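# Close the footlocker lid over three cartons, footlocker upright

## Task

Get the footlocker's lid fully closed with all three cartons inside it, and leave the footlocker upright and untilted. It fails if the lid drops shut from more than slightly open or is slammed, or if the footlocker falls or ends leaning. It only counts if everything stays in place once the robot lets go.

## Robot and tools

Robot: a Hello Robot Stretch 3 with one arm. It has a two-wheeled base 0.33 m long and 0.34 m wide, a lift that moves the arm up and down a mast, and a telescoping arm that reaches out to the robot's RIGHT side. The arm cannot move forward or back, so the base must drive to carry the gripper forward. On-the-spot turns pivot about the point midway between the drive wheels, 0.05 m behind the front edge. Folded and retracted, the wrist pokes up to 0.06 m beyond the right side and a turn sweeps a 0.28 m radius; an unfolded, level gripper reaches past that.

Frames: the base frame has its origin on the floor between the drive wheels, x forward, y left, z up. hand_pose is reported in this frame, at the point where the closed fingertips meet; with all wrist joints at zero its x axis points up, y back along the arm toward the mast, z toward the rear. The odometry frame is where the base frame was at the start of the scene. Heading is positive to the left (counter-clockwise seen from above), within -3.142 to 3.142.

execute_actions: argument actions is a list holding exactly one action (or empty, which only reports state and images). An action may contain base, joints, or both, plus optional contact_limits; its motions begin together. base takes one command only: {"translate_m": d}, a straight drive of d metres relative to the current position, forward positive, -1 to 1; or {"rotate_rad": d}, a turn in place relative to the current heading, left positive, -3.2 to 3.2. No sideways driving. joints maps joint names to absolute targets: lift_m 0 to 1.1 m (arm height); arm_m 0 to 0.52 m (extension); wrist_yaw_rad -1.345 to 4.42 (0 along the arm, positive toward the front, 3.0 folded over the base); wrist_pitch_rad -1.57 to 0.451 (0 level, negative tips fingers down); wrist_roll_rad -2.911 to 2.911 (0 fingers side by side); gripper_m -0.089 to 0.179 (bigger is wider; the real fingertip gap is a bit smaller, zero below 0.007); head_pan_rad -3.953 to 1.73 (0 forward, positive left, -1.57 along the arm); head_tilt_rad -1.53 to 0.419 (negative down). contact_limits accepts only arm_m: a motor effort percentage (1 to 100) at which the arm motion halts; lower is gentler, too low halts immediately; values above the maximum get cut. Optional cameras lists head_camera, nav_camera, wrist_camera or all; omitted or null gives all, [] gives none. Unknown keys or out-of-range numbers reject the whole call with no motion. A joint or base left out of an action may keep driving toward its previous target. Any action ends within 15 s.

wait: seconds from 0 to 10; commands nothing and returns state and images. zoom_image: camera plus region [x0, y0, x1, y1] in pixels of that camera's latest full image, at most 504 by 504. finished_scene: pass the current scene number; it is final and reports success, so call it only when the lid is shut and stable without the robot holding anything.

Results: base_status and joint_status tell how each motion ended: done, off_target (resting away from target, maybe still pushing), contact_stop, time_out or torque_fault. After the last three the target is dropped. The lift and arm contact-stop when pushing firmly and then go slack until commanded again (a slack lift may sag under load or be pushed up by closing fingers on a surface). Base, wrist and head have no contact stop and keep pushing; a wrist servo overloaded for several seconds switches off for 10 s. on_its_own describes uncommanded joints; its "held at" value is a target, not a position. If a call reports a stop, remaining calls in that reply are skipped. motor_effort is percent of maximum, positive toward higher joint values, with the peak in brackets; readings carry bias and noise. Positive wheel effort pushes forward. lidar_m: 12 distances in metres from the base origin, 30-degree sectors starting straight ahead and going counter-clockwise (4th left, 7th behind, 10th right), measured in a plane 0.17 m up, range 0.15 to 12, "-" means nothing seen; robot parts can block sectors 5, 6, 9, 10. wrist_depth_mm and head_depth_mm are 7x7 grids of median depth in mm (head grid is of the sideways image). base_tilt is in degrees, forward and right positive, with a few degrees of fixed bias. turned_by_wheels and turned_by_imu give the turn since the last result; odometry can count wheel slip as motion.

Cameras: head_camera and nav_camera move with head pan and tilt; wrist_camera rides on the gripper. The calibration block gives intrinsics and base-to-camera transforms, with small errors.

Speed: the base is fast (0.30 m/s, 1.9 rad/s) only when stowed: lift_m under 0.30, arm_m under 0.03, wrist_yaw_rad over 2.54; otherwise 0.10 m/s and 0.63 rad/s.

Gripper: to hold, command gripper_m below the object's width; to let go, command at least 0.02 above where contact was made. Squeezing too hard triggers a stall guard that weakens the grip; send a new value to re-squeeze.

Avoid self-collision: only fold or unfold the wrist with lift_m between 0.32 and 0.95, wrist_pitch_rad -0.4 and roll near 0; once folded the lift may go down to 0.25. With yaw below -0.4 keep pitch at -0.5 or lower.

Safety: the lid must be lowered gently all the way, never released to drop. Pushing on something rigid with the gripper higher than about 0.45 m can tip the robot, more so with a high contact limit or a repeated push. Do not drive while gripping or pushing a fixed object, and take care backing near furniture. If tilting, reverse the last move in small steps, free the gripper, and lower lift_m near 0.2 if needed. Loose objects may occasionally be nudged by outside pushes. Shorter total robot motion is better.

Each tool is called after "Call:" as name(argument=value, ...), one argument or row to a line, values as JSON.

## Session

Call:
execute_actions(
  actions=[
    {"joints":{"head_tilt_rad":-0.7}},
  ],
)

Scene clock: 0.93 s.
base_odometry: x=+0.000 y=+0.000 heading=+0.000 (m, m, rad; odometry frame)
turned_by_wheels: +0.000 (rad since the last result)
turned_by_imu: +0.000 (rad since the last result)
base_tilt: forward=+0.2 right=+0.9 (deg)
lidar_m: 1.79 1.48 1.50 1.67 2.65 2.68 2.75 1.57 1.57 2.49 2.07 1.61
head_depth_mm: 1916 1585 2324 2018 1663 1406 1221 / 2020 1643 2436 2010 1655 1397 1210 / 2119 1734 2552 1998 1640 1392 1209 / 2096 2032 2353 1994 1626 1384 1201 / 1920 2120 2332 1974 1616 1374 1198 / 1732 1923 2146 1955 1616 1374 1190 / 1567 1719 1899 1945 1605 1357 1182
base_status: not commanded
joint_positions: lift_m=+0.355 arm_m=-0.001 wrist_yaw_rad=+2.853 wrist_pitch_rad=-0.621 wrist_roll_rad=+0.006 gripper_m=+0.037 head_pan_rad=+0.013 head_tilt_rad=-0.691
joint_status: all done
motor_effort: left_wheel=+0(0) right_wheel=+0(0) lift_m=+28(27) arm_m=-1(1) wrist_yaw_rad=+0(1) wrist_pitch_rad=+6(6) wrist_roll_rad=+0(0) gripper_m=+0(0) head_pan_rad=+0(0) head_tilt_rad=-2(25) (%)
hand_pose: x=+0.0341 y=+0.0427 z=+0.3250 quat_wxyz=(+0.311, +0.699, +0.116, +0.633) (m; base frame)
wrist_depth_mm: - - - - - - - / - 890 894 901 933 942 962 / 696 721 719 746 750 754 775 / 609 - 630 629 640 640 656 / 528 529 - 563 552 560 564 / 481 - - 482 484 496 501 / - - - 433 436 442 444
pictures: head_camera (sideways: a quarter turn clockwise sets it upright), nav_camera (sideways: a quarter turn counterclockwise sets it upright), wrist_camera
camera_calibration (this result's frames):
head_camera: T_world_to_cam=[[-0.663889, -0.00862494, -0.747781, 0.998921], [0.0221373, 0.999269, -0.0311793, 0.0400588], [0.747503, -0.0372535, -0.663213, 0.821183], [0, 0, 0, 1]] pos_world=[0.0484494, -0.000821964, 1.29284]
nav_camera: T_world_to_cam=[[0.644559, -0.00848371, 0.764507, -0.954901], [0.0372378, -0.998403, -0.0424746, 0.104723], [0.763647, 0.055846, -0.643214, 0.789117], [0, 0, 0, 1]] pos_world=[0.00898386, 0.0523854, 1.24205]
wrist_camera: T_world_to_cam=[[0.945522, -0.325081, 0.0176089, -0.0314158], [-0.23015, -0.705703, -0.670085, 0.283374], [0.230259, 0.629528, -0.742075, 0.373827], [0, 0, 0, 1]] pos_world=[0.00884573, -0.0455692, 0.467846]
Images, in order (width x height): head_camera 896x504, nav_camera 672x504, wrist_camera 644x364.

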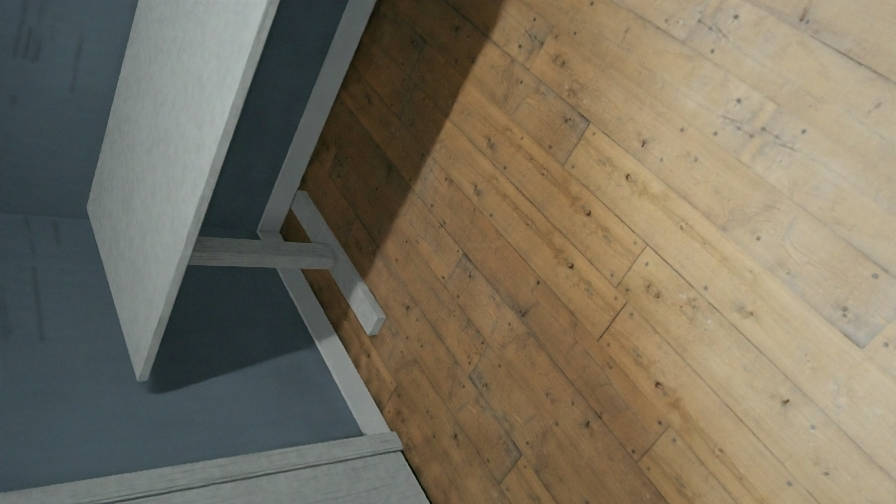

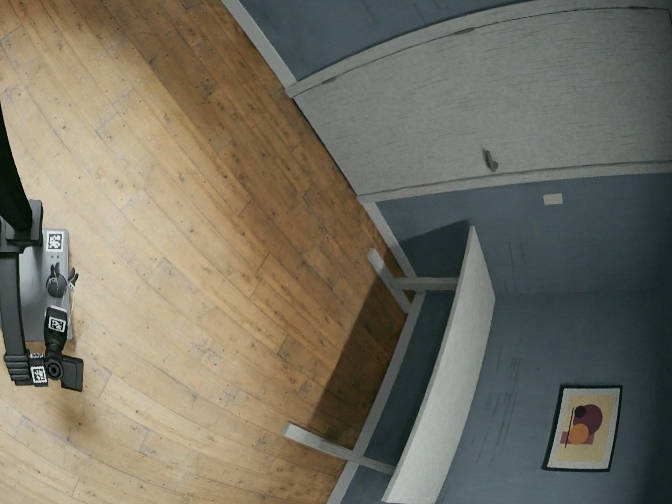

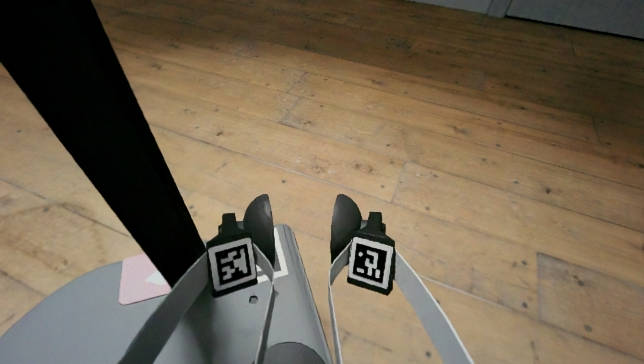

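Call:
execute_actions(
  actions=[
    {"joints":{"head_pan_rad":-2.3,"head_tilt_rad":-0.6}},
  ],
  cameras=["head_camera","nav_camera"],
)

Scene clock: 2.63 s.
base_odometry: x=+0.000 y=+0.000 heading=+0.000 (m, m, rad; odometry frame)
turned_by_wheels: +0.000 (rad since the last result)
turned_by_imu: +0.000 (rad since the last result)
base_tilt: forward=+0.3 right=+0.8 (deg)
lidar_m: 1.79 1.48 1.50 1.66 2.65 2.68 2.75 1.57 1.57 2.49 2.07 1.61
head_depth_mm: 2000 2234 2486 2092 1781 1479 1259 / 2009 2227 2192 1993 1784 1476 1256 / 1993 2223 2320 1982 1773 1462 1254 / 1976 2193 2288 1946 1756 1458 1243 / 1969 2196 2375 1987 1743 1453 1242 / 1968 2176 2435 2172 1741 1445 1234 / 1945 2167 2428 2159 1721 1437 1228
base_status: not commanded
joint_positions: lift_m=+0.355 arm_m=-0.001 wrist_yaw_rad=+2.853 wrist_pitch_rad=-0.621 wrist_roll_rad=+0.006 gripper_m=+0.037 head_pan_rad=-2.293 head_tilt_rad=-0.606
joint_status: all done
motor_effort: left_wheel=+0(0) right_wheel=+0(0) lift_m=+28(28) arm_m=-1(1) wrist_yaw_rad=+0(0) wrist_pitch_rad=+6(6) wrist_roll_rad=+0(0) gripper_m=+0(0) head_pan_rad=-3(38) head_tilt_rad=+3(11) (%)
hand_pose: x=+0.0341 y=+0.0427 z=+0.3250 quat_wxyz=(+0.311, +0.699, +0.116, +0.633) (m; base frame)
wrist_depth_mm: - - - - - - - / - 879 880 900 925 942 961 / 695 716 738 738 766 767 784 / 611 - 627 632 638 646 659 / 532 526 - 560 556 566 573 / 481 - - 477 491 492 499 / - - - 438 436 442 445
pictures: head_camera (sideways: a quarter turn clockwise sets it upright), nav_camera (sideways: a quarter turn counterclockwise sets it upright)
camera_calibration (this result's frames):
head_camera: T_world_to_cam=[[0.395617, 0.448954, -0.801204, 1.06209], [0.724591, -0.688607, -0.0280734, 0.0317334], [-0.564318, -0.569439, -0.597732, 0.744006], [0, 0, 0, 1]] pos_world=[-0.0233195, -0.0313132, 1.29656]
nav_camera: T_world_to_cam=[[-0.394451, -0.422134, 0.816218, -1.01597], [-0.76775, 0.639481, -0.0403001, 0.106807], [-0.504943, -0.642548, -0.576337, 0.709856], [0, 0, 0, 1]] pos_world=[0.0396869, -0.0410602, 1.24267]
Images, in order (width x height): head_camera 896x504, nav_camera 672x504.

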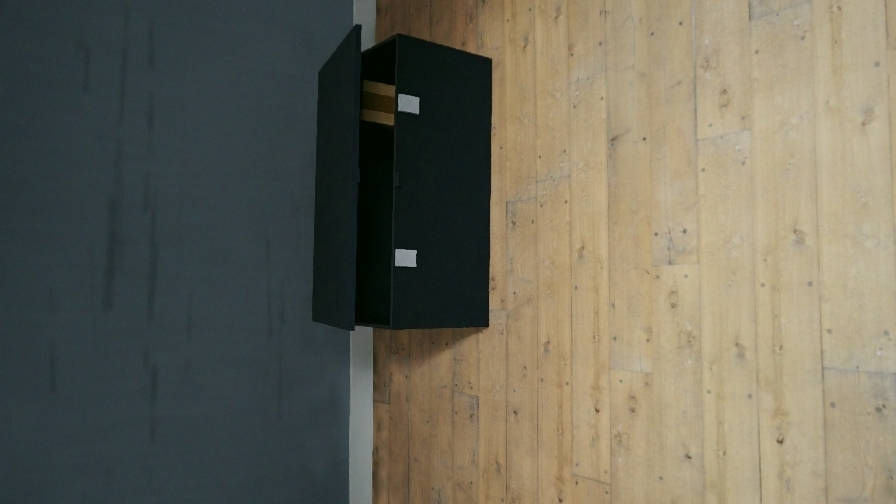

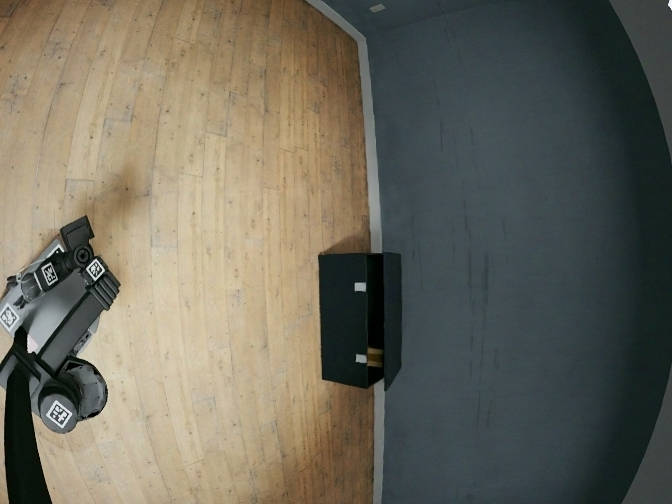

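Call:
execute_actions(
  actions=[
    {"base":{"rotate_rad":-2.72},"joints":{"lift_m":0.29,"wrist_pitch_rad":-0.4}},
  ],
  cameras=[],
)

Call:
execute_actions(
  actions=[
    {"base":{"translate_m":1.0}},
  ],
  cameras=[],
)

Call:
execute_actions(
  actions=[
    {"base":{"rotate_rad":1.94},"joints":{"head_pan_rad":-1.57,"head_tilt_rad":-0.9}},
  ],
  cameras=[],
)

Call:
execute_actions(
  actions=[
    {"joints":{"lift_m":0.34}},
  ],
  cameras=[],
)

Call:
execute_actions(
  actions=[
    {"joints":{"wrist_yaw_rad":0,"gripper_m":0}},
  ],
  cameras=[],
)

Call:
execute_actions(
  actions=[
    {"joints":{"wrist_pitch_rad":0,"lift_m":0.27}},
  ],
)

Scene clock: 6.13 s.
base_odometry: x=+0.000 y=+0.000 heading=-2.720 (m, m, rad; odometry frame)
turned_by_wheels: -2.720 (rad since the last result)
turned_by_imu: -2.732 (rad since the last result)
base_tilt: forward=+0.3 right=+0.8 (deg)
lidar_m: 1.59 1.56 2.39 2.11 2.08 1.99 1.51 1.47 1.59 2.31 2.67 2.84
head_depth_mm: 1259 1379 1522 1698 1787 1479 1258 / 1302 1432 1597 1780 1777 1478 1260 / 1342 1483 1654 1868 1765 1467 1251 / 1394 1539 1725 1958 1757 1467 1244 / 1447 1590 1795 2023 1744 1453 1241 / 1486 1656 1899 2095 1741 1443 1234 / 1553 1730 1984 2165 1732 1437 1230
base_status: done
joint_positions: lift_m=+0.290 arm_m=-0.001 wrist_yaw_rad=+2.853 wrist_pitch_rad=-0.420 wrist_roll_rad=+0.006 gripper_m=+0.037 head_pan_rad=-2.293 head_tilt_rad=-0.605
joint_status: all done
motor_effort: left_wheel=+4(19) right_wheel=-4(12) lift_m=+20(22) arm_m=-1(2) wrist_yaw_rad=+1(0) wrist_pitch_rad=+10(11) wrist_roll_rad=+0(0) gripper_m=+0(0) head_pan_rad=-2(4) head_tilt_rad=+2(3) (%)
hand_pose: x=+0.0426 y=+0.0712 z=+0.3025 quat_wxyz=(+0.246, +0.707, +0.046, +0.661) (m; base frame)
wrist_depth_mm: - - - - - - - / - - - - - - - / - 883 912 933 953 951 985 / 654 698 711 725 731 736 741 / 569 - 604 581 589 595 595 / 478 - - 491 494 500 505 / - - - 426 429 430 434
pictures: none
No camera images: the call's "cameras" was empty. Leave "cameras" out to get every camera's image.

Scene clock: 11.07 s.
base_odometry: x=-0.912 y=-0.409 heading=-2.720 (m, m, rad; odometry frame)
turned_by_wheels: +0.000 (rad since the last result)
turned_by_imu: +0.003 (rad since the last result)
base_tilt: forward=+0.2 right=+0.8 (deg)
lidar_m: 0.66 0.65 0.70 2.09 2.52 2.25 2.44 2.40 2.55 2.29 2.24 1.78
head_depth_mm: 2054 2249 2466 2272 1794 1480 1267 / 2095 2315 2594 2255 1783 1469 1254 / 2181 2428 2631 2206 1769 1469 1248 / 2252 2503 2706 2225 1753 1459 1252 / 2345 2609 2802 2186 1756 1452 1242 / 2449 2704 2944 2175 1733 1444 1235 / 2538 2834 2931 2168 1725 1440 1231
base_status: done
joint_positions: lift_m=+0.290 arm_m=-0.001 wrist_yaw_rad=+2.853 wrist_pitch_rad=-0.419 wrist_roll_rad=+0.006 gripper_m=+0.037 head_pan_rad=-2.293 head_tilt_rad=-0.605
joint_status: not commanded
motor_effort: left_wheel=+4(17) right_wheel=-4(8) lift_m=+20(20) arm_m=-1(1) wrist_yaw_rad=+0(0) wrist_pitch_rad=+9(10) wrist_roll_rad=+0(0) gripper_m=+0(0) head_pan_rad=-3(3) head_tilt_rad=+3(3) (%)
hand_pose: x=+0.0426 y=+0.0713 z=+0.3027 quat_wxyz=(+0.246, +0.707, +0.046, +0.661) (m; base frame)
wrist_depth_mm: - - - - 703 594 751 / - - - - 754 608 499 / - 893 925 929 815 640 529 / 662 697 701 718 726 665 555 / 565 - 601 589 590 604 565 / 483 - - 494 487 503 507 / - - - 425 426 432 433
pictures: none
No camera images: the call's "cameras" was empty. Leave "cameras" out to get every camera's image.

Scene clock: 13.47 s.
base_odometry: x=-0.912 y=-0.409 heading=-0.780 (m, m, rad; odometry frame)
turned_by_wheels: +1.940 (rad since the last result)
turned_by_imu: +1.946 (rad since the last result)
base_tilt: forward=+0.3 right=+0.8 (deg)
lidar_m: 2.50 2.24 2.52 2.40 2.45 2.39 2.24 2.08 0.69 0.65 0.67 1.78
head_depth_mm: 1313 1546 1819 1659 1449 1280 1152 / 1301 1521 1788 1651 1443 1279 1147 / 1288 1498 1691 1172 1381 1277 1175 / 1270 1488 1355 1153 1348 1265 1176 / 1258 1470 1347 1142 1349 1260 1127 / 1242 1443 1341 1117 1329 1255 1124 / 1233 1428 1327 1110 1306 1245 1122
base_status: done
joint_positions: lift_m=+0.290 arm_m=-0.001 wrist_yaw_rad=+2.853 wrist_pitch_rad=-0.419 wrist_roll_rad=+0.006 gripper_m=+0.037 head_pan_rad=-1.577 head_tilt_rad=-0.889
joint_status: all done
motor_effort: left_wheel=-4(14) right_wheel=+4(16) lift_m=+21(20) arm_m=-2(1) wrist_yaw_rad=+0(0) wrist_pitch_rad=+9(9) wrist_roll_rad=+0(0) gripper_m=+0(0) head_pan_rad=+2(33) head_tilt_rad=-3(17) (%)
hand_pose: x=+0.0426 y=+0.0712 z=+0.3027 quat_wxyz=(+0.246, +0.707, +0.046, +0.661) (m; base frame)
wrist_depth_mm: - - - - - - - / - - - - - - - / - 902 910 924 957 945 962 / 655 698 703 710 717 733 751 / 570 - 591 590 597 591 595 / 480 - - 492 490 503 506 / - - - 427 429 431 433
pictures: none
No camera images: the call's "cameras" was empty. Leave "cameras" out to get every camera's image.

Scene clock: 14.73 s.
base_odometry: x=-0.912 y=-0.409 heading=-0.780 (m, m, rad; odometry frame)
turned_by_wheels: +0.000 (rad since the last result)
turned_by_imu: +0.000 (rad since the last result)
base_tilt: forward=+0.3 right=+0.9 (deg)
lidar_m: 2.49 2.24 2.53 2.40 2.44 2.39 2.25 2.08 0.69 0.65 0.67 1.78
head_depth_mm: 1318 1540 1818 1663 1448 1280 1153 / 1300 1523 1806 1646 1447 1279 1148 / 1283 1509 1700 1173 1383 1271 - / 1277 1485 1354 1153 1350 1263 - / 1259 1465 1345 1144 1346 1258 1115 / 1243 1442 1340 1115 1331 1253 1126 / 1228 1429 1330 1105 1306 1243 1123
base_status: not commanded
joint_positions: lift_m=+0.340 arm_m=-0.001 wrist_yaw_rad=+2.853 wrist_pitch_rad=-0.419 wrist_roll_rad=+0.006 gripper_m=+0.037 head_pan_rad=-1.577 head_tilt_rad=-0.889
joint_status: all done
motor_effort: left_wheel=-4(4) right_wheel=+4(4) lift_m=+34(33) arm_m=-2(2) wrist_yaw_rad=+0(0) wrist_pitch_rad=+9(9) wrist_roll_rad=+0(0) gripper_m=+0(0) head_pan_rad=+3(2) head_tilt_rad=-3(2) (%)
hand_pose: x=+0.0426 y=+0.0713 z=+0.3522 quat_wxyz=(+0.245, +0.707, +0.046, +0.661) (m; base frame)
wrist_depth_mm: - - - - - - - / - - - - - - - / - - - - - - - / 729 798 793 815 804 825 830 / 640 - 667 652 661 680 682 / 537 - 533 542 542 561 571 / 468 - - 481 480 484 483
pictures: none
No camera images: the call's "cameras" was empty. Leave "cameras" out to get every camera's image.

Scene clock: 17.17 s.
base_odometry: x=-0.912 y=-0.409 heading=-0.780 (m, m, rad; odometry frame)
turned_by_wheels: +0.000 (rad since the last result)
turned_by_imu: +0.000 (rad since the last result)
base_tilt: forward=+0.3 right=+0.8 (deg)
lidar_m: 2.50 2.24 2.53 2.39 2.44 2.38 2.25 2.08 0.69 0.65 0.67 1.78
head_depth_mm: 1310 1542 1826 1668 1445 1282 1153 / 1295 1518 1795 1646 1440 1275 1151 / 1285 1503 1696 1170 1380 1275 - / 1269 1489 1357 1152 1345 1270 - / 1258 1464 1346 1142 1348 1260 1135 / 1241 1447 1343 1121 1327 1254 1127 / 1226 1428 1330 1108 1312 1244 1121
base_status: not commanded
joint_positions: lift_m=+0.340 arm_m=-0.001 wrist_yaw_rad=+0.002 wrist_pitch_rad=-0.419 wrist_roll_rad=+0.006 gripper_m=+0.000 head_pan_rad=-1.577 head_tilt_rad=-0.889
joint_status: all done
motor_effort: left_wheel=-4(4) right_wheel=+4(4) lift_m=+34(34) arm_m=-2(2) wrist_yaw_rad=-3(1) wrist_pitch_rad=+9(10) wrist_roll_rad=+0(0) gripper_m=-2(81) head_pan_rad=+2(3) head_tilt_rad=-3(3) (%)
hand_pose: x=-0.0210 y=-0.3680 z=+0.3522 quat_wxyz=(+0.690, +0.148, -0.693, -0.147) (m; base frame)
wrist_depth_mm: 706 743 760 522 - - - / 403 410 416 424 436 - - / 427 439 445 457 464 - - / 468 484 500 507 527 817 832 / 533 551 568 - 610 670 677 / 537 537 535 529 560 556 557 / 470 470 472 475 481 482 481
pictures: none
No camera images: the call's "cameras" was empty. Leave "cameras" out to get every camera's image.

Scene clock: 18.63 s.
base_odometry: x=-0.912 y=-0.409 heading=-0.780 (m, m, rad; odometry frame)
turned_by_wheels: +0.000 (rad since the last result)
turned_by_imu: +0.000 (rad since the last result)
base_tilt: forward=+0.4 right=+0.9 (deg)
lidar_m: 2.50 2.24 2.53 2.40 2.45 2.39 2.25 2.08 0.69 0.65 0.67 1.78
head_depth_mm: 1316 1554 1826 1657 1446 1285 1151 / 1296 1525 1800 1663 1444 1277 1147 / 1281 1503 1707 1172 1376 1269 1174 / 1273 1484 1355 1154 1355 1270 - / 1256 1463 1348 1142 1346 1259 1136 / 1240 1448 1342 1116 1325 1253 1130 / 1233 1430 1330 1108 1307 1247 1123
base_status: not commanded
joint_positions: lift_m=+0.270 arm_m=-0.001 wrist_yaw_rad=+0.002 wrist_pitch_rad=-0.023 wrist_roll_rad=+0.006 gripper_m=+0.000 head_pan_rad=-1.577 head_tilt_rad=-0.889
joint_status: all done
motor_effort: left_wheel=-5(4) right_wheel=+4(4) lift_m=+20(30) arm_m=-2(2) wrist_yaw_rad=-2(2) wrist_pitch_rad=+11(12) wrist_roll_rad=+0(0) gripper_m=-2(2) head_pan_rad=+2(3) head_tilt_rad=-3(3) (%)
hand_pose: x=-0.0210 y=-0.3994 z=+0.3791 quat_wxyz=(+0.705, +0.009, -0.709, -0.008) (m; base frame)
wrist_depth_mm: 951 985 - - - - - / 981 - - - - - - / 569 574 578 546 766 - - / 652 829 841 545 550 - - / 419 425 437 - 459 - - / 434 442 455 472 478 797 816 / 455 461 478 486 501 624 625
pictures: head_camera (sideways: a quarter turn clockwise sets it upright), nav_camera (sideways: a quarter turn counterclockwise sets it upright), wrist_camera
camera_calibration (this result's frames):
head_camera: T_world_to_cam=[[0.00494557, 0.798232, -0.602329, 0.805304], [0.998698, -0.0345223, -0.0375504, 0.0423873], [-0.0507678, -0.601359, -0.797364, 1.00051], [0, 0, 0, 1]] pos_world=[0.00447903, -0.0396884, 1.28442]
nav_camera: T_world_to_cam=[[-0.0217009, -0.782255, 0.62258, -0.765884], [-0.998883, -0.00918506, -0.0463583, 0.116088], [0.0419825, -0.62289, -0.781182, 0.972954], [0, 0, 0, 1]] pos_world=[0.0584907, 0.00799294, 1.24226]
wrist_camera: T_world_to_cam=[[-0.999043, 0.0427437, -0.009231, -0.00768762], [0.0190871, 0.236317, -0.971489, 0.490608], [-0.0393436, -0.970735, -0.236906, -0.131327], [0, 0, 0, 1]] pos_world=[-0.0222114, -0.243094, 0.445437]
Images, in order (width x height): head_camera 896x504, nav_camera 672x504, wrist_camera 644x364.

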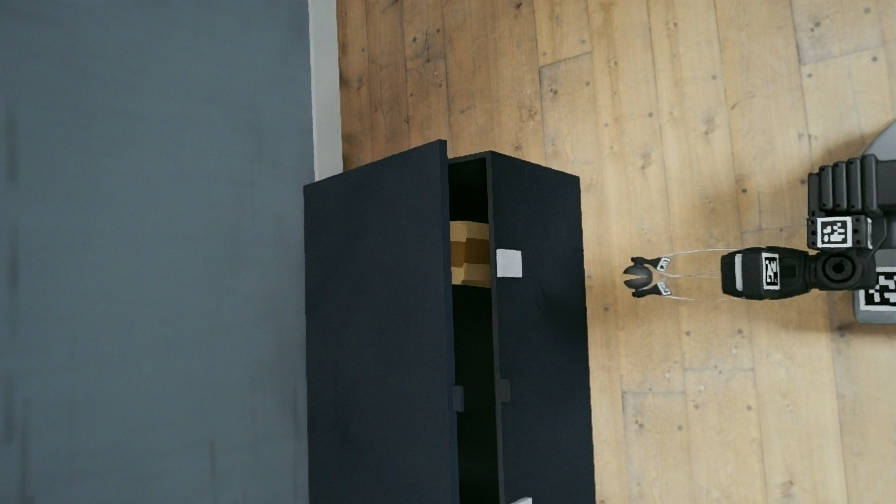

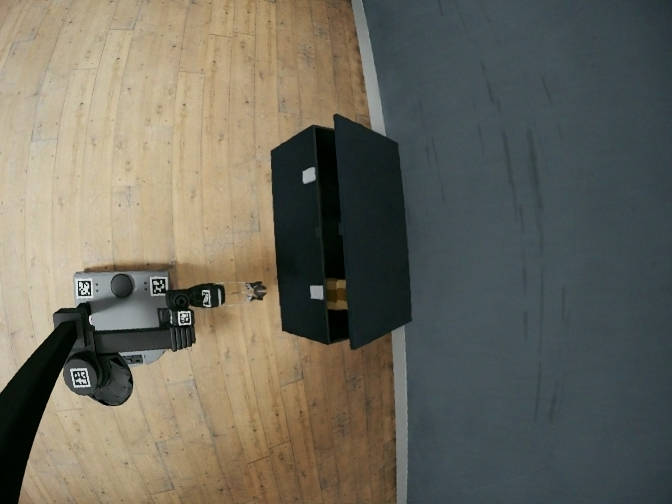

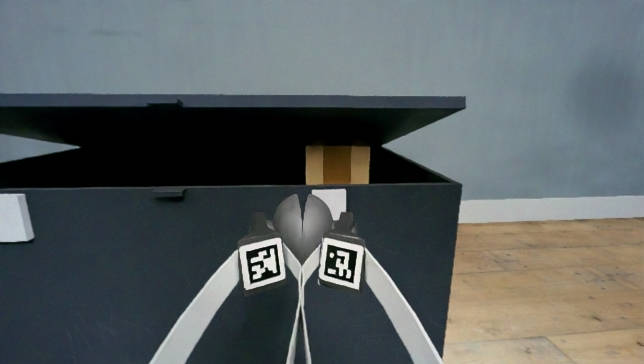

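Call:
execute_actions(
  actions=[
    {"base":{"translate_m":-0.15},"joints":{"arm_m":0.3}},
  ],
)

Scene clock: 22.20 s.
base_odometry: x=-1.019 y=-0.304 heading=-0.780 (m, m, rad; odometry frame)
turned_by_wheels: +0.000 (rad since the last result)
turned_by_imu: -0.001 (rad since the last result)
base_tilt: forward=+0.1 right=+0.9 (deg)
lidar_m: 2.64 2.37 2.52 2.39 2.43 2.23 2.10 2.10 1.45 0.66 0.68 0.90
head_depth_mm: 1325 1555 1829 1661 1449 1286 1153 / 1311 1544 1810 1649 1441 1278 1144 / 1293 1524 1798 1642 1445 1290 1161 / 1283 1501 1700 1399 1428 1265 1149 / 1264 1481 1347 1147 1344 1262 1139 / 1252 1454 1336 1133 1345 1249 1124 / 1240 1432 1329 1124 1324 1244 1125
base_status: done
joint_positions: lift_m=+0.270 arm_m=+0.300 wrist_yaw_rad=+0.000 wrist_pitch_rad=-0.022 wrist_roll_rad=+0.006 gripper_m=+0.000 head_pan_rad=-1.577 head_tilt_rad=-0.889
joint_status: all done
motor_effort: left_wheel=-4(13) right_wheel=+4(5) lift_m=+20(20) arm_m=+3(2) wrist_yaw_rad=-1(2) wrist_pitch_rad=+10(11) wrist_roll_rad=+0(0) gripper_m=-2(2) head_pan_rad=+3(3) head_tilt_rad=-3(3) (%)
hand_pose: x=-0.0213 y=-0.7004 z=+0.3793 quat_wxyz=(+0.705, +0.008, -0.709, -0.008) (m; base frame)
wrist_depth_mm: 700 726 746 775 789 812 850 / 125 127 129 132 136 845 884 / 180 183 187 190 844 879 910 / 546 319 278 569 905 917 953 / 566 253 245 - 922 935 989 / 594 265 258 561 775 811 784 / 588 146 146 147 158 617 616
pictures: head_camera (sideways: a quarter turn clockwise sets it upright), nav_camera (sideways: a quarter turn counterclockwise sets it upright), wrist_camera
camera_calibration (this result's frames):
head_camera: T_world_to_cam=[[0.00494414, 0.798232, -0.602329, 0.805304], [0.998698, -0.0345206, -0.0375504, 0.0423873], [-0.0507667, -0.60136, -0.797364, 1.00051], [0, 0, 0, 1]] pos_world=[0.0044791, -0.0396884, 1.28442]
nav_camera: T_world_to_cam=[[-0.0216995, -0.782255, 0.62258, -0.765884], [-0.998883, -0.00918685, -0.0463583, 0.116088], [0.0419836, -0.62289, -0.781182, 0.972954], [0, 0, 0, 1]] pos_world=[0.0584906, 0.00799303, 1.24226]
wrist_camera: T_world_to_cam=[[-0.998984, 0.0441003, -0.00927215, 0.00579875], [0.0194103, 0.235389, -0.971708, 0.561418], [-0.0406701, -0.9709, -0.236005, -0.423969], [0, 0, 0, 1]] pos_world=[-0.0223472, -0.544038, 0.445529]
Images, in order (width x height): head_camera 896x504, nav_camera 672x504, wrist_camera 644x364.

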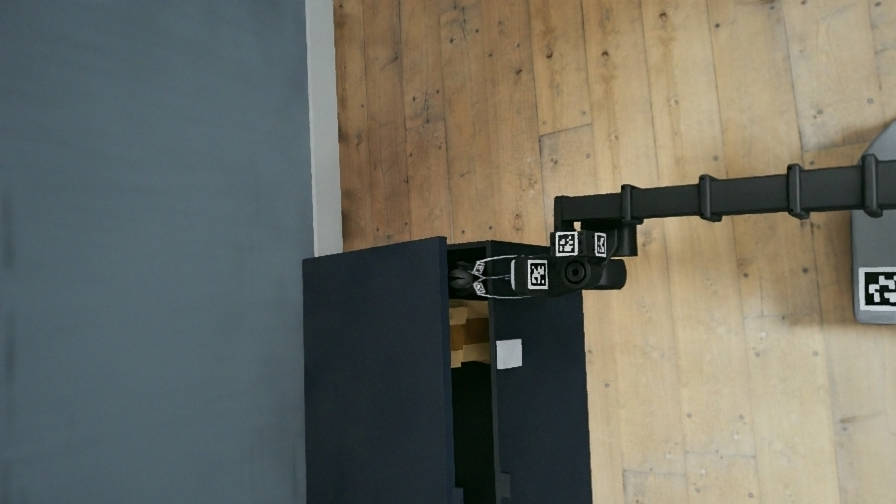

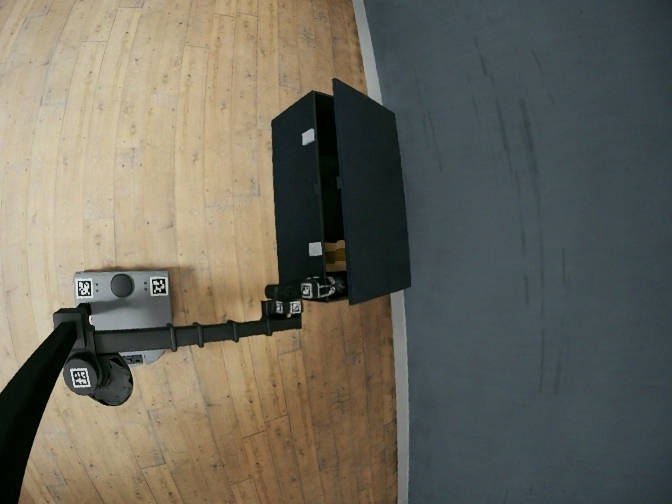

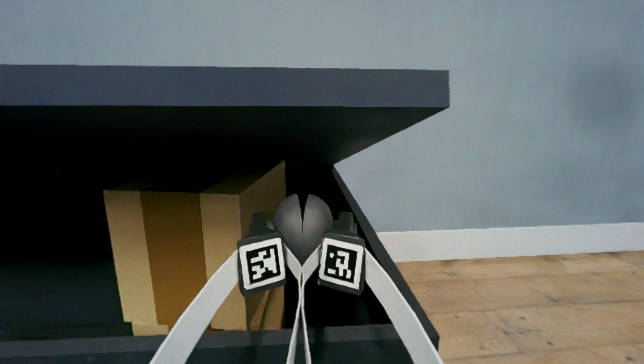

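Call:
execute_actions(
  actions=[
    {"joints":{"wrist_roll_rad":1.57,"wrist_pitch_rad":-0.15,"lift_m":0.285}},
  ],
  cameras=[],
)

Call:
execute_actions(
  actions=[
    {"joints":{"arm_m":0.44},"contact_limits":{"arm_m":25}},
  ],
)

Scene clock: 23.87 s.
base_odometry: x=-1.019 y=-0.304 heading=-0.780 (m, m, rad; odometry frame)
turned_by_wheels: +0.000 (rad since the last result)
turned_by_imu: +0.000 (rad since the last result)
base_tilt: forward=+0.3 right=+0.8 (deg)
lidar_m: 2.64 2.38 2.52 2.39 2.43 2.23 2.10 2.10 1.44 0.66 0.68 0.90
head_depth_mm: 1326 1568 1833 1658 1446 1283 1153 / 1311 1538 1812 1649 1445 1280 1151 / 1295 1519 1795 1647 1462 1293 - / 1280 1500 1707 1539 - 1269 1153 / 1268 1483 1346 1147 1345 1261 1142 / 1255 1466 1340 1130 1332 1252 1128 / 1241 1434 1329 1121 1324 1248 1120
base_status: not commanded
joint_positions: lift_m=+0.285 arm_m=+0.300 wrist_yaw_rad=-0.005 wrist_pitch_rad=-0.154 wrist_roll_rad=+1.567 gripper_m=+0.000 head_pan_rad=-1.577 head_tilt_rad=-0.889
joint_status: all done
motor_effort: left_wheel=-5(5) right_wheel=+7(6) lift_m=+33(33) arm_m=+2(2) wrist_yaw_rad=+7(7) wrist_pitch_rad=+3(9) wrist_roll_rad=+1(2) gripper_m=-3(3) head_pan_rad=+3(3) head_tilt_rad=-3(2) (%)
hand_pose: x=-0.0227 y=-0.6942 z=+0.3600 quat_wxyz=(+0.002, -0.003, -0.997, -0.078) (m; base frame)
wrist_depth_mm: 692 724 760 812 770 479 353 / 717 743 790 843 757 485 356 / 700 161 330 567 142 152 162 / 722 151 289 569 144 155 166 / 741 151 256 - 148 160 173 / 753 152 260 271 155 166 180 / 778 144 293 288 160 173 186
pictures: none
No camera images: the call's "cameras" was empty. Leave "cameras" out to get every camera's image.

Scene clock: 26.17 s.
base_odometry: x=-1.019 y=-0.304 heading=-0.780 (m, m, rad; odometry frame)
turned_by_wheels: +0.000 (rad since the last result)
turned_by_imu: +0.000 (rad since the last result)
base_tilt: forward=+0.4 right=+0.8 (deg)
lidar_m: 2.64 2.38 2.51 2.39 2.43 2.22 2.10 2.10 1.45 0.66 0.68 0.89
head_depth_mm: 1326 1560 1824 1668 1452 1281 1152 / 1309 1533 1814 1647 1438 1278 1148 / 1297 1524 1790 1645 1439 1288 - / 1279 1499 1700 1189 1379 1267 1155 / 1268 1478 1346 1148 1342 1256 1144 / 1256 1466 1337 1136 1337 1252 1127 / 1239 1443 1328 1123 1324 1248 1125
base_status: not commanded
joint_positions: lift_m=+0.285 arm_m=+0.440 wrist_yaw_rad=-0.001 wrist_pitch_rad=-0.165 wrist_roll_rad=+1.569 gripper_m=+0.000 head_pan_rad=-1.577 head_tilt_rad=-0.889
joint_status: all done
motor_effort: left_wheel=-5(4) right_wheel=+6(6) lift_m=+33(33) arm_m=+2(3) wrist_yaw_rad=+2(7) wrist_pitch_rad=+7(7) wrist_roll_rad=+0(1) gripper_m=-3(3) head_pan_rad=+3(3) head_tilt_rad=-3(3) (%)
contact_limits: arm_m 25 (drawing in: default 27, maximum 44; extending or still: default 35, maximum 58)
hand_pose: x=-0.0217 y=-0.8335 z=+0.3574 quat_wxyz=(+0.001, -0.001, -0.997, -0.083) (m; base frame)
wrist_depth_mm: 568 600 627 680 690 474 352 / 585 615 650 686 713 477 353 / 589 118 272 441 101 60 351 / - 102 198 453 477 64 - / - 102 175 - 266 269 293 / - 102 174 182 196 193 195 / - 96 200 155 157 157 159
pictures: head_camera (sideways: a quarter turn clockwise sets it upright), nav_camera (sideways: a quarter turn counterclockwise sets it upright), wrist_camera
camera_calibration (this result's frames):
head_camera: T_world_to_cam=[[0.00494414, 0.798232, -0.602329, 0.805304], [0.998698, -0.0345206, -0.0375504, 0.0423873], [-0.0507667, -0.60136, -0.797364, 1.00051], [0, 0, 0, 1]] pos_world=[0.0044791, -0.0396884, 1.28442]
nav_camera: T_world_to_cam=[[-0.0216995, -0.782255, 0.62258, -0.765884], [-0.998883, -0.00918685, -0.0463583, 0.116088], [0.0419836, -0.62289, -0.781182, 0.972954], [0, 0, 0, 1]] pos_world=[0.0584906, 0.00799304, 1.24226]
wrist_camera: T_world_to_cam=[[0.00251318, 0.208505, -0.978018, 0.516068], [0.977208, 0.207092, 0.0466612, 0.204707], [0.212269, -0.955845, -0.203232, -0.552073], [0, 0, 0, 1]] pos_world=[-0.0841509, -0.677692, 0.382973]
Images, in order (width x height): head_camera 896x504, nav_camera 672x504, wrist_camera 644x364.

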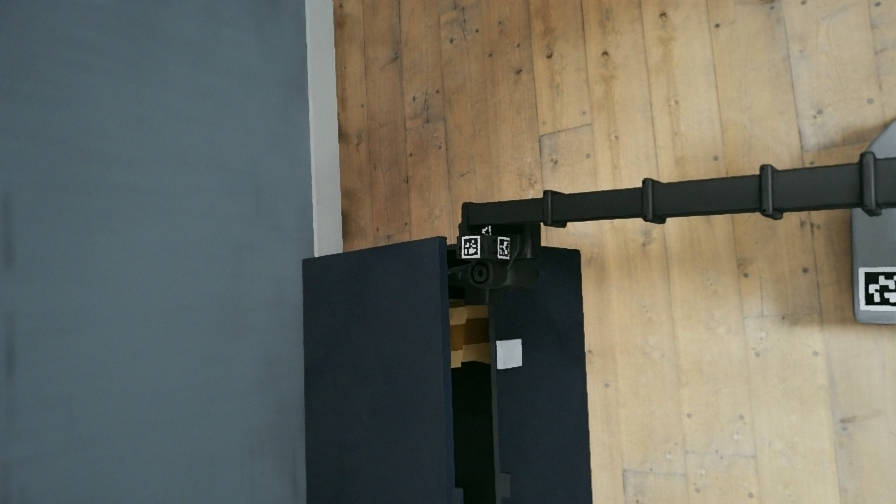

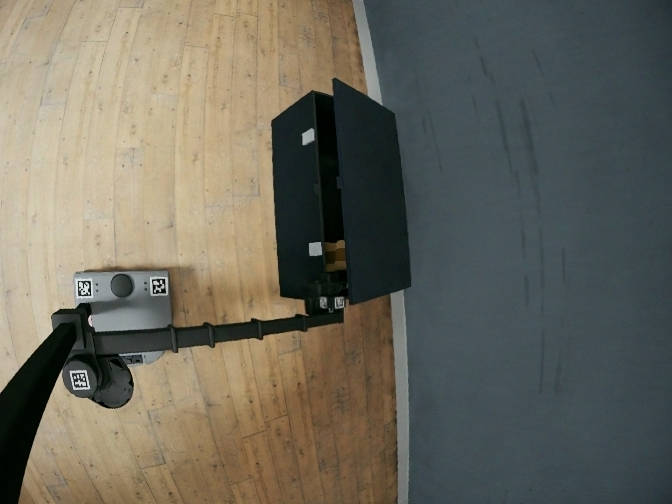

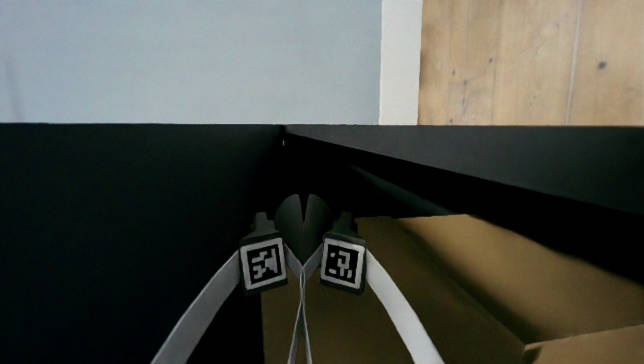

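Open the fingers so the upper one lifts the lid and the lower one pushes.

Call:
execute_actions(
  actions=[
    {"joints":{"gripper_m":0.07,"lift_m":0.31}},
  ],
  cameras=["wrist_camera"],
)

Call:
execute_actions(
  actions=[
    {"base":{"translate_m":0.16}},
  ],
)

Scene clock: 27.47 s.
base_odometry: x=-1.019 y=-0.304 heading=-0.780 (m, m, rad; odometry frame)
turned_by_wheels: +0.000 (rad since the last result)
turned_by_imu: +0.000 (rad since the last result)
base_tilt: forward=+0.2 right=+0.8 (deg)
lidar_m: 2.65 2.38 2.52 2.39 2.44 2.23 2.09 2.10 1.45 0.66 0.68 0.90
head_depth_mm: 1320 1564 1829 1654 1446 1285 1152 / 1312 1536 1804 1653 1442 1273 1142 / 1297 1514 1788 1642 1437 1275 - / 1281 1494 1709 1147 1379 1265 1153 / 1269 1478 1337 1146 1342 1261 1141 / 1260 1459 1336 1136 1337 1251 1126 / 1242 1440 1329 1121 1326 1244 1123
base_status: not commanded
joint_positions: lift_m=+0.310 arm_m=+0.440 wrist_yaw_rad=-0.001 wrist_pitch_rad=-0.238 wrist_roll_rad=+1.569 gripper_m=+0.070 head_pan_rad=-1.577 head_tilt_rad=-0.889
joint_status: all done
on_its_own: wrist_pitch_rad is at rest, and its effort (+42) is outside its rest range (-20 to +32)
motor_effort: left_wheel=-4(5) right_wheel=+5(6) lift_m=+39(38) arm_m=+1(2) wrist_yaw_rad=+1(2) wrist_pitch_rad=+42(42) wrist_roll_rad=+0(0) gripper_m=+10(87) head_pan_rad=+3(2) head_tilt_rad=-4(3) (%)
hand_pose: x=-0.0217 y=-0.8281 z=+0.3642 quat_wxyz=(+0.001, -0.001, -0.993, -0.119) (m; base frame)
wrist_depth_mm: 552 591 640 684 671 460 346 / 563 606 648 701 685 462 346 / 566 106 313 456 120 77 56 / - 89 200 461 504 386 56 / - 89 146 254 291 274 300 / - 85 197 193 189 195 197 / - 79 185 156 160 166 186
pictures: wrist_camera
camera_calibration (this result's frames):
wrist_camera: T_world_to_cam=[[0.00259944, 0.278915, -0.960312, 0.573521], [0.977206, 0.203145, 0.0616469, 0.194548], [0.212276, -0.938583, -0.27203, -0.50621], [0, 0, 0, 1]] pos_world=[-0.0841483, -0.674605, 0.401062]
Images, in order (width x height): wrist_camera 644x364.

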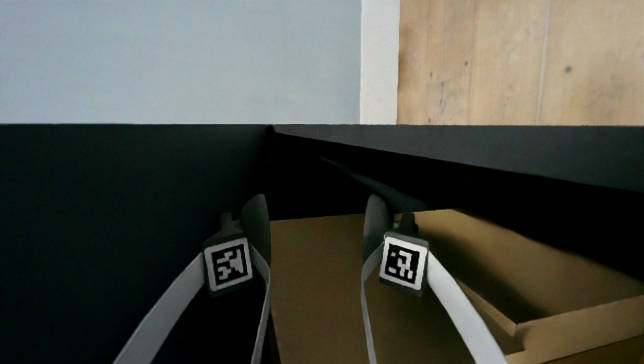

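Scene clock: 30.27 s.
base_odometry: x=-0.905 y=-0.417 heading=-0.781 (m, m, rad; odometry frame)
turned_by_wheels: -0.001 (rad since the last result)
turned_by_imu: -0.002 (rad since the last result)
base_tilt: forward=+0.5 right=+0.8 (deg)
lidar_m: 2.48 2.23 2.54 2.40 2.45 2.39 2.26 2.09 0.69 0.65 0.67 1.77
head_depth_mm: 1314 1545 1821 1660 1449 1280 1155 / 1297 1524 1809 1645 1441 1279 1146 / 1282 1509 1673 1166 1387 1271 - / 1268 1480 1350 1090 1374 1262 1148 / 1259 1463 1337 1137 1343 1260 1140 / 1236 1443 1339 1119 1331 1249 1124 / 1226 1425 1327 1111 1308 1245 1121
base_status: done
joint_positions: lift_m=+0.310 arm_m=+0.440 wrist_yaw_rad=-0.075 wrist_pitch_rad=-0.226 wrist_roll_rad=+1.579 gripper_m=+0.070 head_pan_rad=-1.577 head_tilt_rad=-0.889
joint_status: not commanded
on_its_own: wrist_yaw_rad is held at -0.048, not at your +0.000, by its stall guard, which is still easing; right_wheel is at rest, and its effort (+23) is outside its rest range (-18 to +18); wrist_pitch_rad is at rest, and its effort (+36) is outside its rest range (-20 to +32)
motor_effort: left_wheel=-17(33) right_wheel=+23(50) lift_m=+37(39) arm_m=+1(1) wrist_yaw_rad=+34(66) wrist_pitch_rad=+36(44) wrist_roll_rad=-4(4) gripper_m=+7(10) head_pan_rad=+3(3) head_tilt_rad=-3(3) (%)
hand_pose: x=-0.0397 y=-0.8284 z=+0.3672 quat_wxyz=(-0.008, -0.038, -0.993, -0.113) (m; base frame)
wrist_depth_mm: - 105 219 369 377 380 328 / - 105 216 436 464 225 150 / - 104 213 433 216 144 151 / - 103 207 217 212 150 157 / - 102 160 191 192 161 164 / - 95 234 171 165 164 319 / - 94 198 154 154 421 346
pictures: head_camera (sideways: a quarter turn clockwise sets it upright), nav_camera (sideways: a quarter turn counterclockwise sets it upright), wrist_camera
camera_calibration (this result's frames):
head_camera: T_world_to_cam=[[0.00494405, 0.798232, -0.602329, 0.805304], [0.998698, -0.0345204, -0.0375504, 0.0423873], [-0.0507666, -0.60136, -0.797364, 1.00051], [0, 0, 0, 1]] pos_world=[0.0044791, -0.0396884, 1.28442]
nav_camera: T_world_to_cam=[[-0.0216994, -0.782255, 0.62258, -0.765884], [-0.998883, -0.00918697, -0.0463583, 0.116088], [0.0419836, -0.62289, -0.781182, 0.972954], [0, 0, 0, 1]] pos_world=[0.0584906, 0.00799304, 1.24226]
wrist_camera: T_world_to_cam=[[0.0321532, 0.265885, -0.963468, 0.568019], [0.989275, 0.128956, 0.0686021, 0.148529], [0.142486, -0.95534, -0.258887, -0.523324], [0, 0, 0, 1]] pos_world=[-0.0906338, -0.670134, 0.401598]
Images, in order (width x height): head_camera 896x504, nav_camera 672x504, wrist_camera 644x364.

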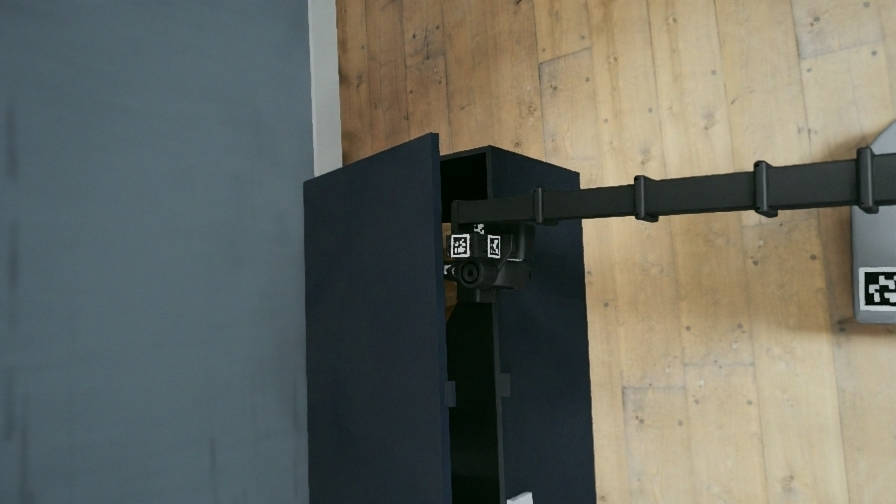

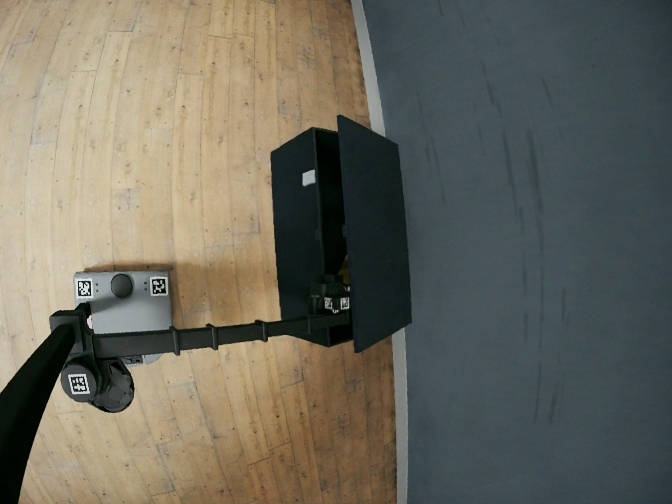

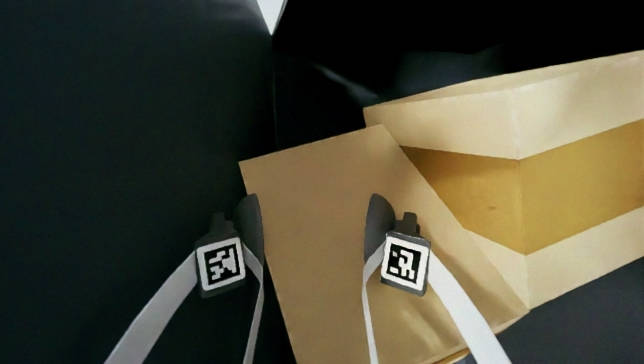

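Call:
execute_actions(
  actions=[
    {"base":{"translate_m":-0.05},"joints":{"gripper_m":0.14,"lift_m":0.35,"wrist_yaw_rad":0,"arm_m":0.46}},
  ],
  cameras=["wrist_camera"],
)

Call:
execute_actions(
  actions=[
    {"base":{"translate_m":0.12}},
  ],
  cameras=["wrist_camera","head_camera"],
)

Scene clock: 32.57 s.
base_odometry: x=-0.941 y=-0.381 heading=-0.781 (m, m, rad; odometry frame)
turned_by_wheels: +0.000 (rad since the last result)
turned_by_imu: +0.000 (rad since the last result)
base_tilt: forward=+0.3 right=+1.0 (deg)
lidar_m: 2.53 2.28 2.53 2.40 2.45 2.35 2.21 2.08 0.69 0.66 0.67 1.78
head_depth_mm: 1313 1551 1820 1655 1442 1283 1150 / 1300 1528 1792 1646 1440 1271 1147 / 1285 1507 1712 1579 1436 1271 1158 / 1276 1487 1264 1604 1351 1263 1155 / 1260 1467 1258 1479 1348 1258 1139 / 1247 1453 1266 1548 1335 1254 1131 / 1234 1433 1259 1547 1308 1245 1121
base_status: done
joint_positions: lift_m=+0.349 arm_m=+0.460 wrist_yaw_rad=+0.041 wrist_pitch_rad=-0.247 wrist_roll_rad=+1.569 gripper_m=+0.140 head_pan_rad=-1.577 head_tilt_rad=-0.889
joint_status: wrist_yaw_rad off_target (ended at +0.041, target +0.000); the others done
on_its_own: wrist_yaw_rad is held at +0.044, not at your +0.000, by its stall guard, which is not easing now; wrist_pitch_rad is at rest, and its effort (+47) is outside its rest range (-20 to +32)
motor_effort: left_wheel=-3(26) right_wheel=+4(24) lift_m=+40(39) arm_m=+4(8) wrist_yaw_rad=+4(42) wrist_pitch_rad=+47(53) wrist_roll_rad=+1(5) gripper_m=+10(94) head_pan_rad=+2(3) head_tilt_rad=-3(3) (%)
hand_pose: x=-0.0115 y=-0.8469 z=+0.4018 quat_wxyz=(+0.004, +0.020, -0.992, -0.124) (m; base frame)
wrist_depth_mm: 119 150 233 383 381 373 332 / 121 152 237 406 441 213 153 / 122 154 241 422 445 204 154 / 123 155 247 439 462 206 156 / 124 146 264 453 494 208 157 / 125 152 257 471 527 330 273 / - 163 265 492 544 502 283
pictures: wrist_camera
camera_calibration (this result's frames):
wrist_camera: T_world_to_cam=[[-0.00994024, 0.288292, -0.957491, 0.621469], [0.967787, 0.243676, 0.0633214, 0.219591], [0.251572, -0.926018, -0.281427, -0.500924], [0, 0, 0, 1]] pos_world=[-0.0803214, -0.696538, 0.440173]
Images, in order (width x height): wrist_camera 644x364.

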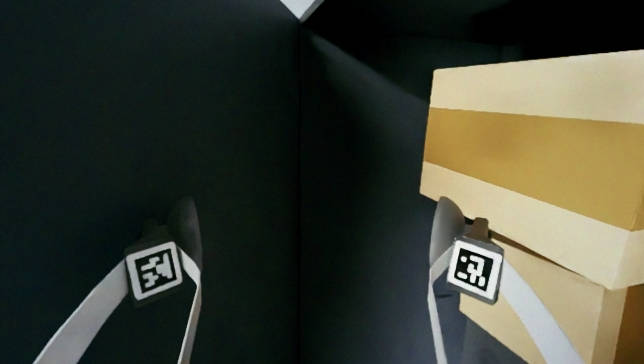

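Scene clock: 34.70 s.
base_odometry: x=-0.856 y=-0.466 heading=-0.782 (m, m, rad; odometry frame)
turned_by_wheels: -0.001 (rad since the last result)
turned_by_imu: -0.002 (rad since the last result)
base_tilt: forward=+0.3 right=+0.9 (deg)
lidar_m: 2.41 2.18 2.55 2.41 2.45 2.47 2.33 2.08 0.68 0.65 0.67 1.77
head_depth_mm: 1303 1535 1816 1659 1451 1283 1148 / 1295 1510 1732 1589 1419 1276 1146 / 1283 1497 1559 1430 1358 1273 1163 / 1259 1481 1550 1599 1357 1271 1154 / 1244 1458 1527 1534 1340 1263 1138 / 1237 1433 1266 1557 1321 1254 1130 / 1219 1424 1263 1548 1297 1251 1120
base_status: done
joint_positions: lift_m=+0.349 arm_m=+0.460 wrist_yaw_rad=-0.032 wrist_pitch_rad=-0.240 wrist_roll_rad=+1.590 gripper_m=+0.140 head_pan_rad=-1.577 head_tilt_rad=-0.889
joint_status: not commanded
on_its_own: left_wheel is at rest, and its effort (-20) is outside its rest range (-18 to +18); right_wheel is at rest, and its effort (+26) is outside its rest range (-18 to +18); wrist_pitch_rad is at rest, and its effort (+43) is outside its rest range (-20 to +32)
motor_effort: left_wheel=-20(21) right_wheel=+26(34) lift_m=+40(40) arm_m=+3(3) wrist_yaw_rad=+38(40) wrist_pitch_rad=+43(46) wrist_roll_rad=-9(10) gripper_m=+9(10) head_pan_rad=+2(3) head_tilt_rad=-3(3) (%)
hand_pose: x=-0.0292 y=-0.8477 z=+0.4038 quat_wxyz=(-0.011, -0.017, -0.993, -0.120) (m; base frame)
wrist_depth_mm: 127 159 243 397 423 201 152 / 127 158 243 409 436 226 216 / 127 159 244 420 457 478 364 / 127 160 247 423 469 361 270 / 128 146 257 440 471 351 273 / 128 160 247 448 491 456 276 / - 161 247 460 505 532 367
pictures: head_camera (sideways: a quarter turn clockwise sets it upright), wrist_camera
camera_calibration (this result's frames):
head_camera: T_world_to_cam=[[0.00494302, 0.798235, -0.602325, 0.805299], [0.998698, -0.0345189, -0.0375506, 0.0423875], [-0.0507658, -0.601356, -0.797367, 1.00052], [0, 0, 0, 1]] pos_world=[0.00447916, -0.0396883, 1.28442]
wrist_camera: T_world_to_cam=[[0.0322167, 0.279883, -0.959493, 0.618283], [0.982386, 0.167923, 0.0819682, 0.165497], [0.184062, -0.945234, -0.269543, -0.519676], [0, 0, 0, 1]] pos_world=[-0.0868482, -0.692053, 0.439597]
Images, in order (width x height): head_camera 896x504, wrist_camera 644x364.

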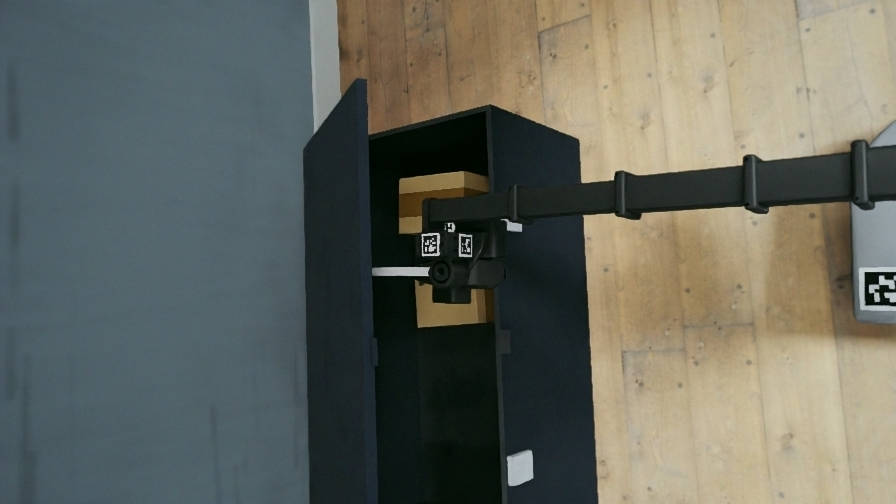

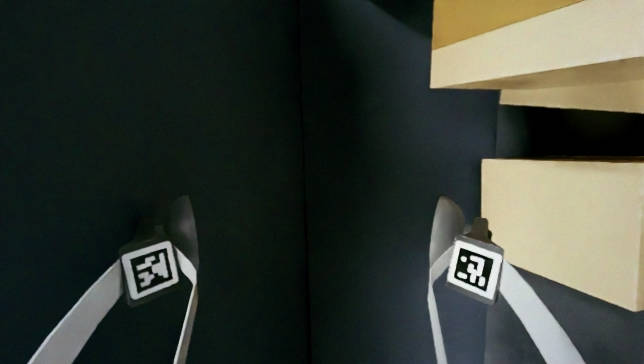

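Call:
execute_actions(
  actions=[
    {"joints":{"arm_m":0.32,"lift_m":0.37,"wrist_yaw_rad":0}},
  ],
  cameras=["wrist_camera","head_camera"],
)

Scene clock: 37.20 s.
base_odometry: x=-0.856 y=-0.466 heading=-0.781 (m, m, rad; odometry frame)
turned_by_wheels: +0.001 (rad since the last result)
turned_by_imu: +0.001 (rad since the last result)
base_tilt: forward=+0.2 right=+0.7 (deg)
lidar_m: 2.42 2.18 2.54 2.40 2.45 2.47 2.32 2.08 0.68 0.65 0.67 1.77
head_depth_mm: 1304 1537 1829 1667 1450 1282 1148 / 1293 1519 1765 1558 1418 1277 1149 / 1277 1490 1325 1331 1352 1268 - / 1267 1481 1325 1429 1374 1262 1156 / 1253 1455 1315 1455 1343 1256 1140 / 1234 1435 1317 1531 1320 1253 1131 / 1224 1424 1309 1510 1297 1249 1124
base_status: not commanded
joint_positions: lift_m=+0.370 arm_m=+0.320 wrist_yaw_rad=-0.003 wrist_pitch_rad=-0.234 wrist_roll_rad=+1.578 gripper_m=+0.140 head_pan_rad=-1.577 head_tilt_rad=-0.889
joint_status: all done
on_its_own: wrist_pitch_rad is at rest, and its effort (+40) is outside its rest range (-20 to +32)
motor_effort: left_wheel=-5(20) right_wheel=+6(26) lift_m=+39(43) arm_m=-4(5) wrist_yaw_rad=+3(40) wrist_pitch_rad=+40(49) wrist_roll_rad=-4(9) gripper_m=+8(12) head_pan_rad=+2(3) head_tilt_rad=-3(3) (%)
hand_pose: x=-0.0221 y=-0.7089 z=+0.4252 quat_wxyz=(-0.004, -0.002, -0.993, -0.117) (m; base frame)
wrist_depth_mm: 122 158 265 522 337 253 119 / 122 159 268 541 397 261 133 / 123 159 270 556 604 402 142 / 126 159 272 576 619 143 147 / 129 143 287 591 638 143 154 / 130 165 276 611 669 148 160 / 699 161 277 630 686 155 169
pictures: head_camera (sideways: a quarter turn clockwise sets it upright), wrist_camera
camera_calibration (this result's frames):
head_camera: T_world_to_cam=[[0.0049433, 0.798235, -0.602325, 0.805299], [0.998698, -0.0345193, -0.0375506, 0.0423875], [-0.050766, -0.601356, -0.797367, 1.00052], [0, 0, 0, 1]] pos_world=[0.00447914, -0.0396883, 1.28442]
wrist_camera: T_world_to_cam=[[0.0123742, 0.275027, -0.961357, 0.596731], [0.97736, 0.199765, 0.0697294, 0.161102], [0.211223, -0.940454, -0.266329, -0.381404], [0, 0, 0, 1]] pos_world=[-0.0842776, -0.554992, 0.460859]
Images, in order (width x height): head_camera 896x504, wrist_camera 644x364.

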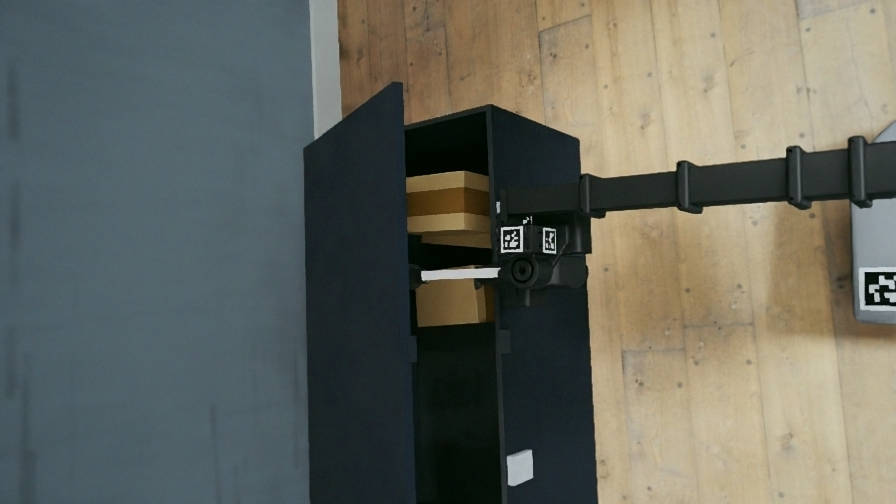

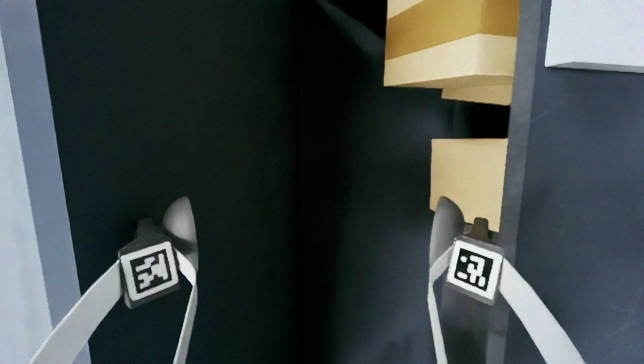

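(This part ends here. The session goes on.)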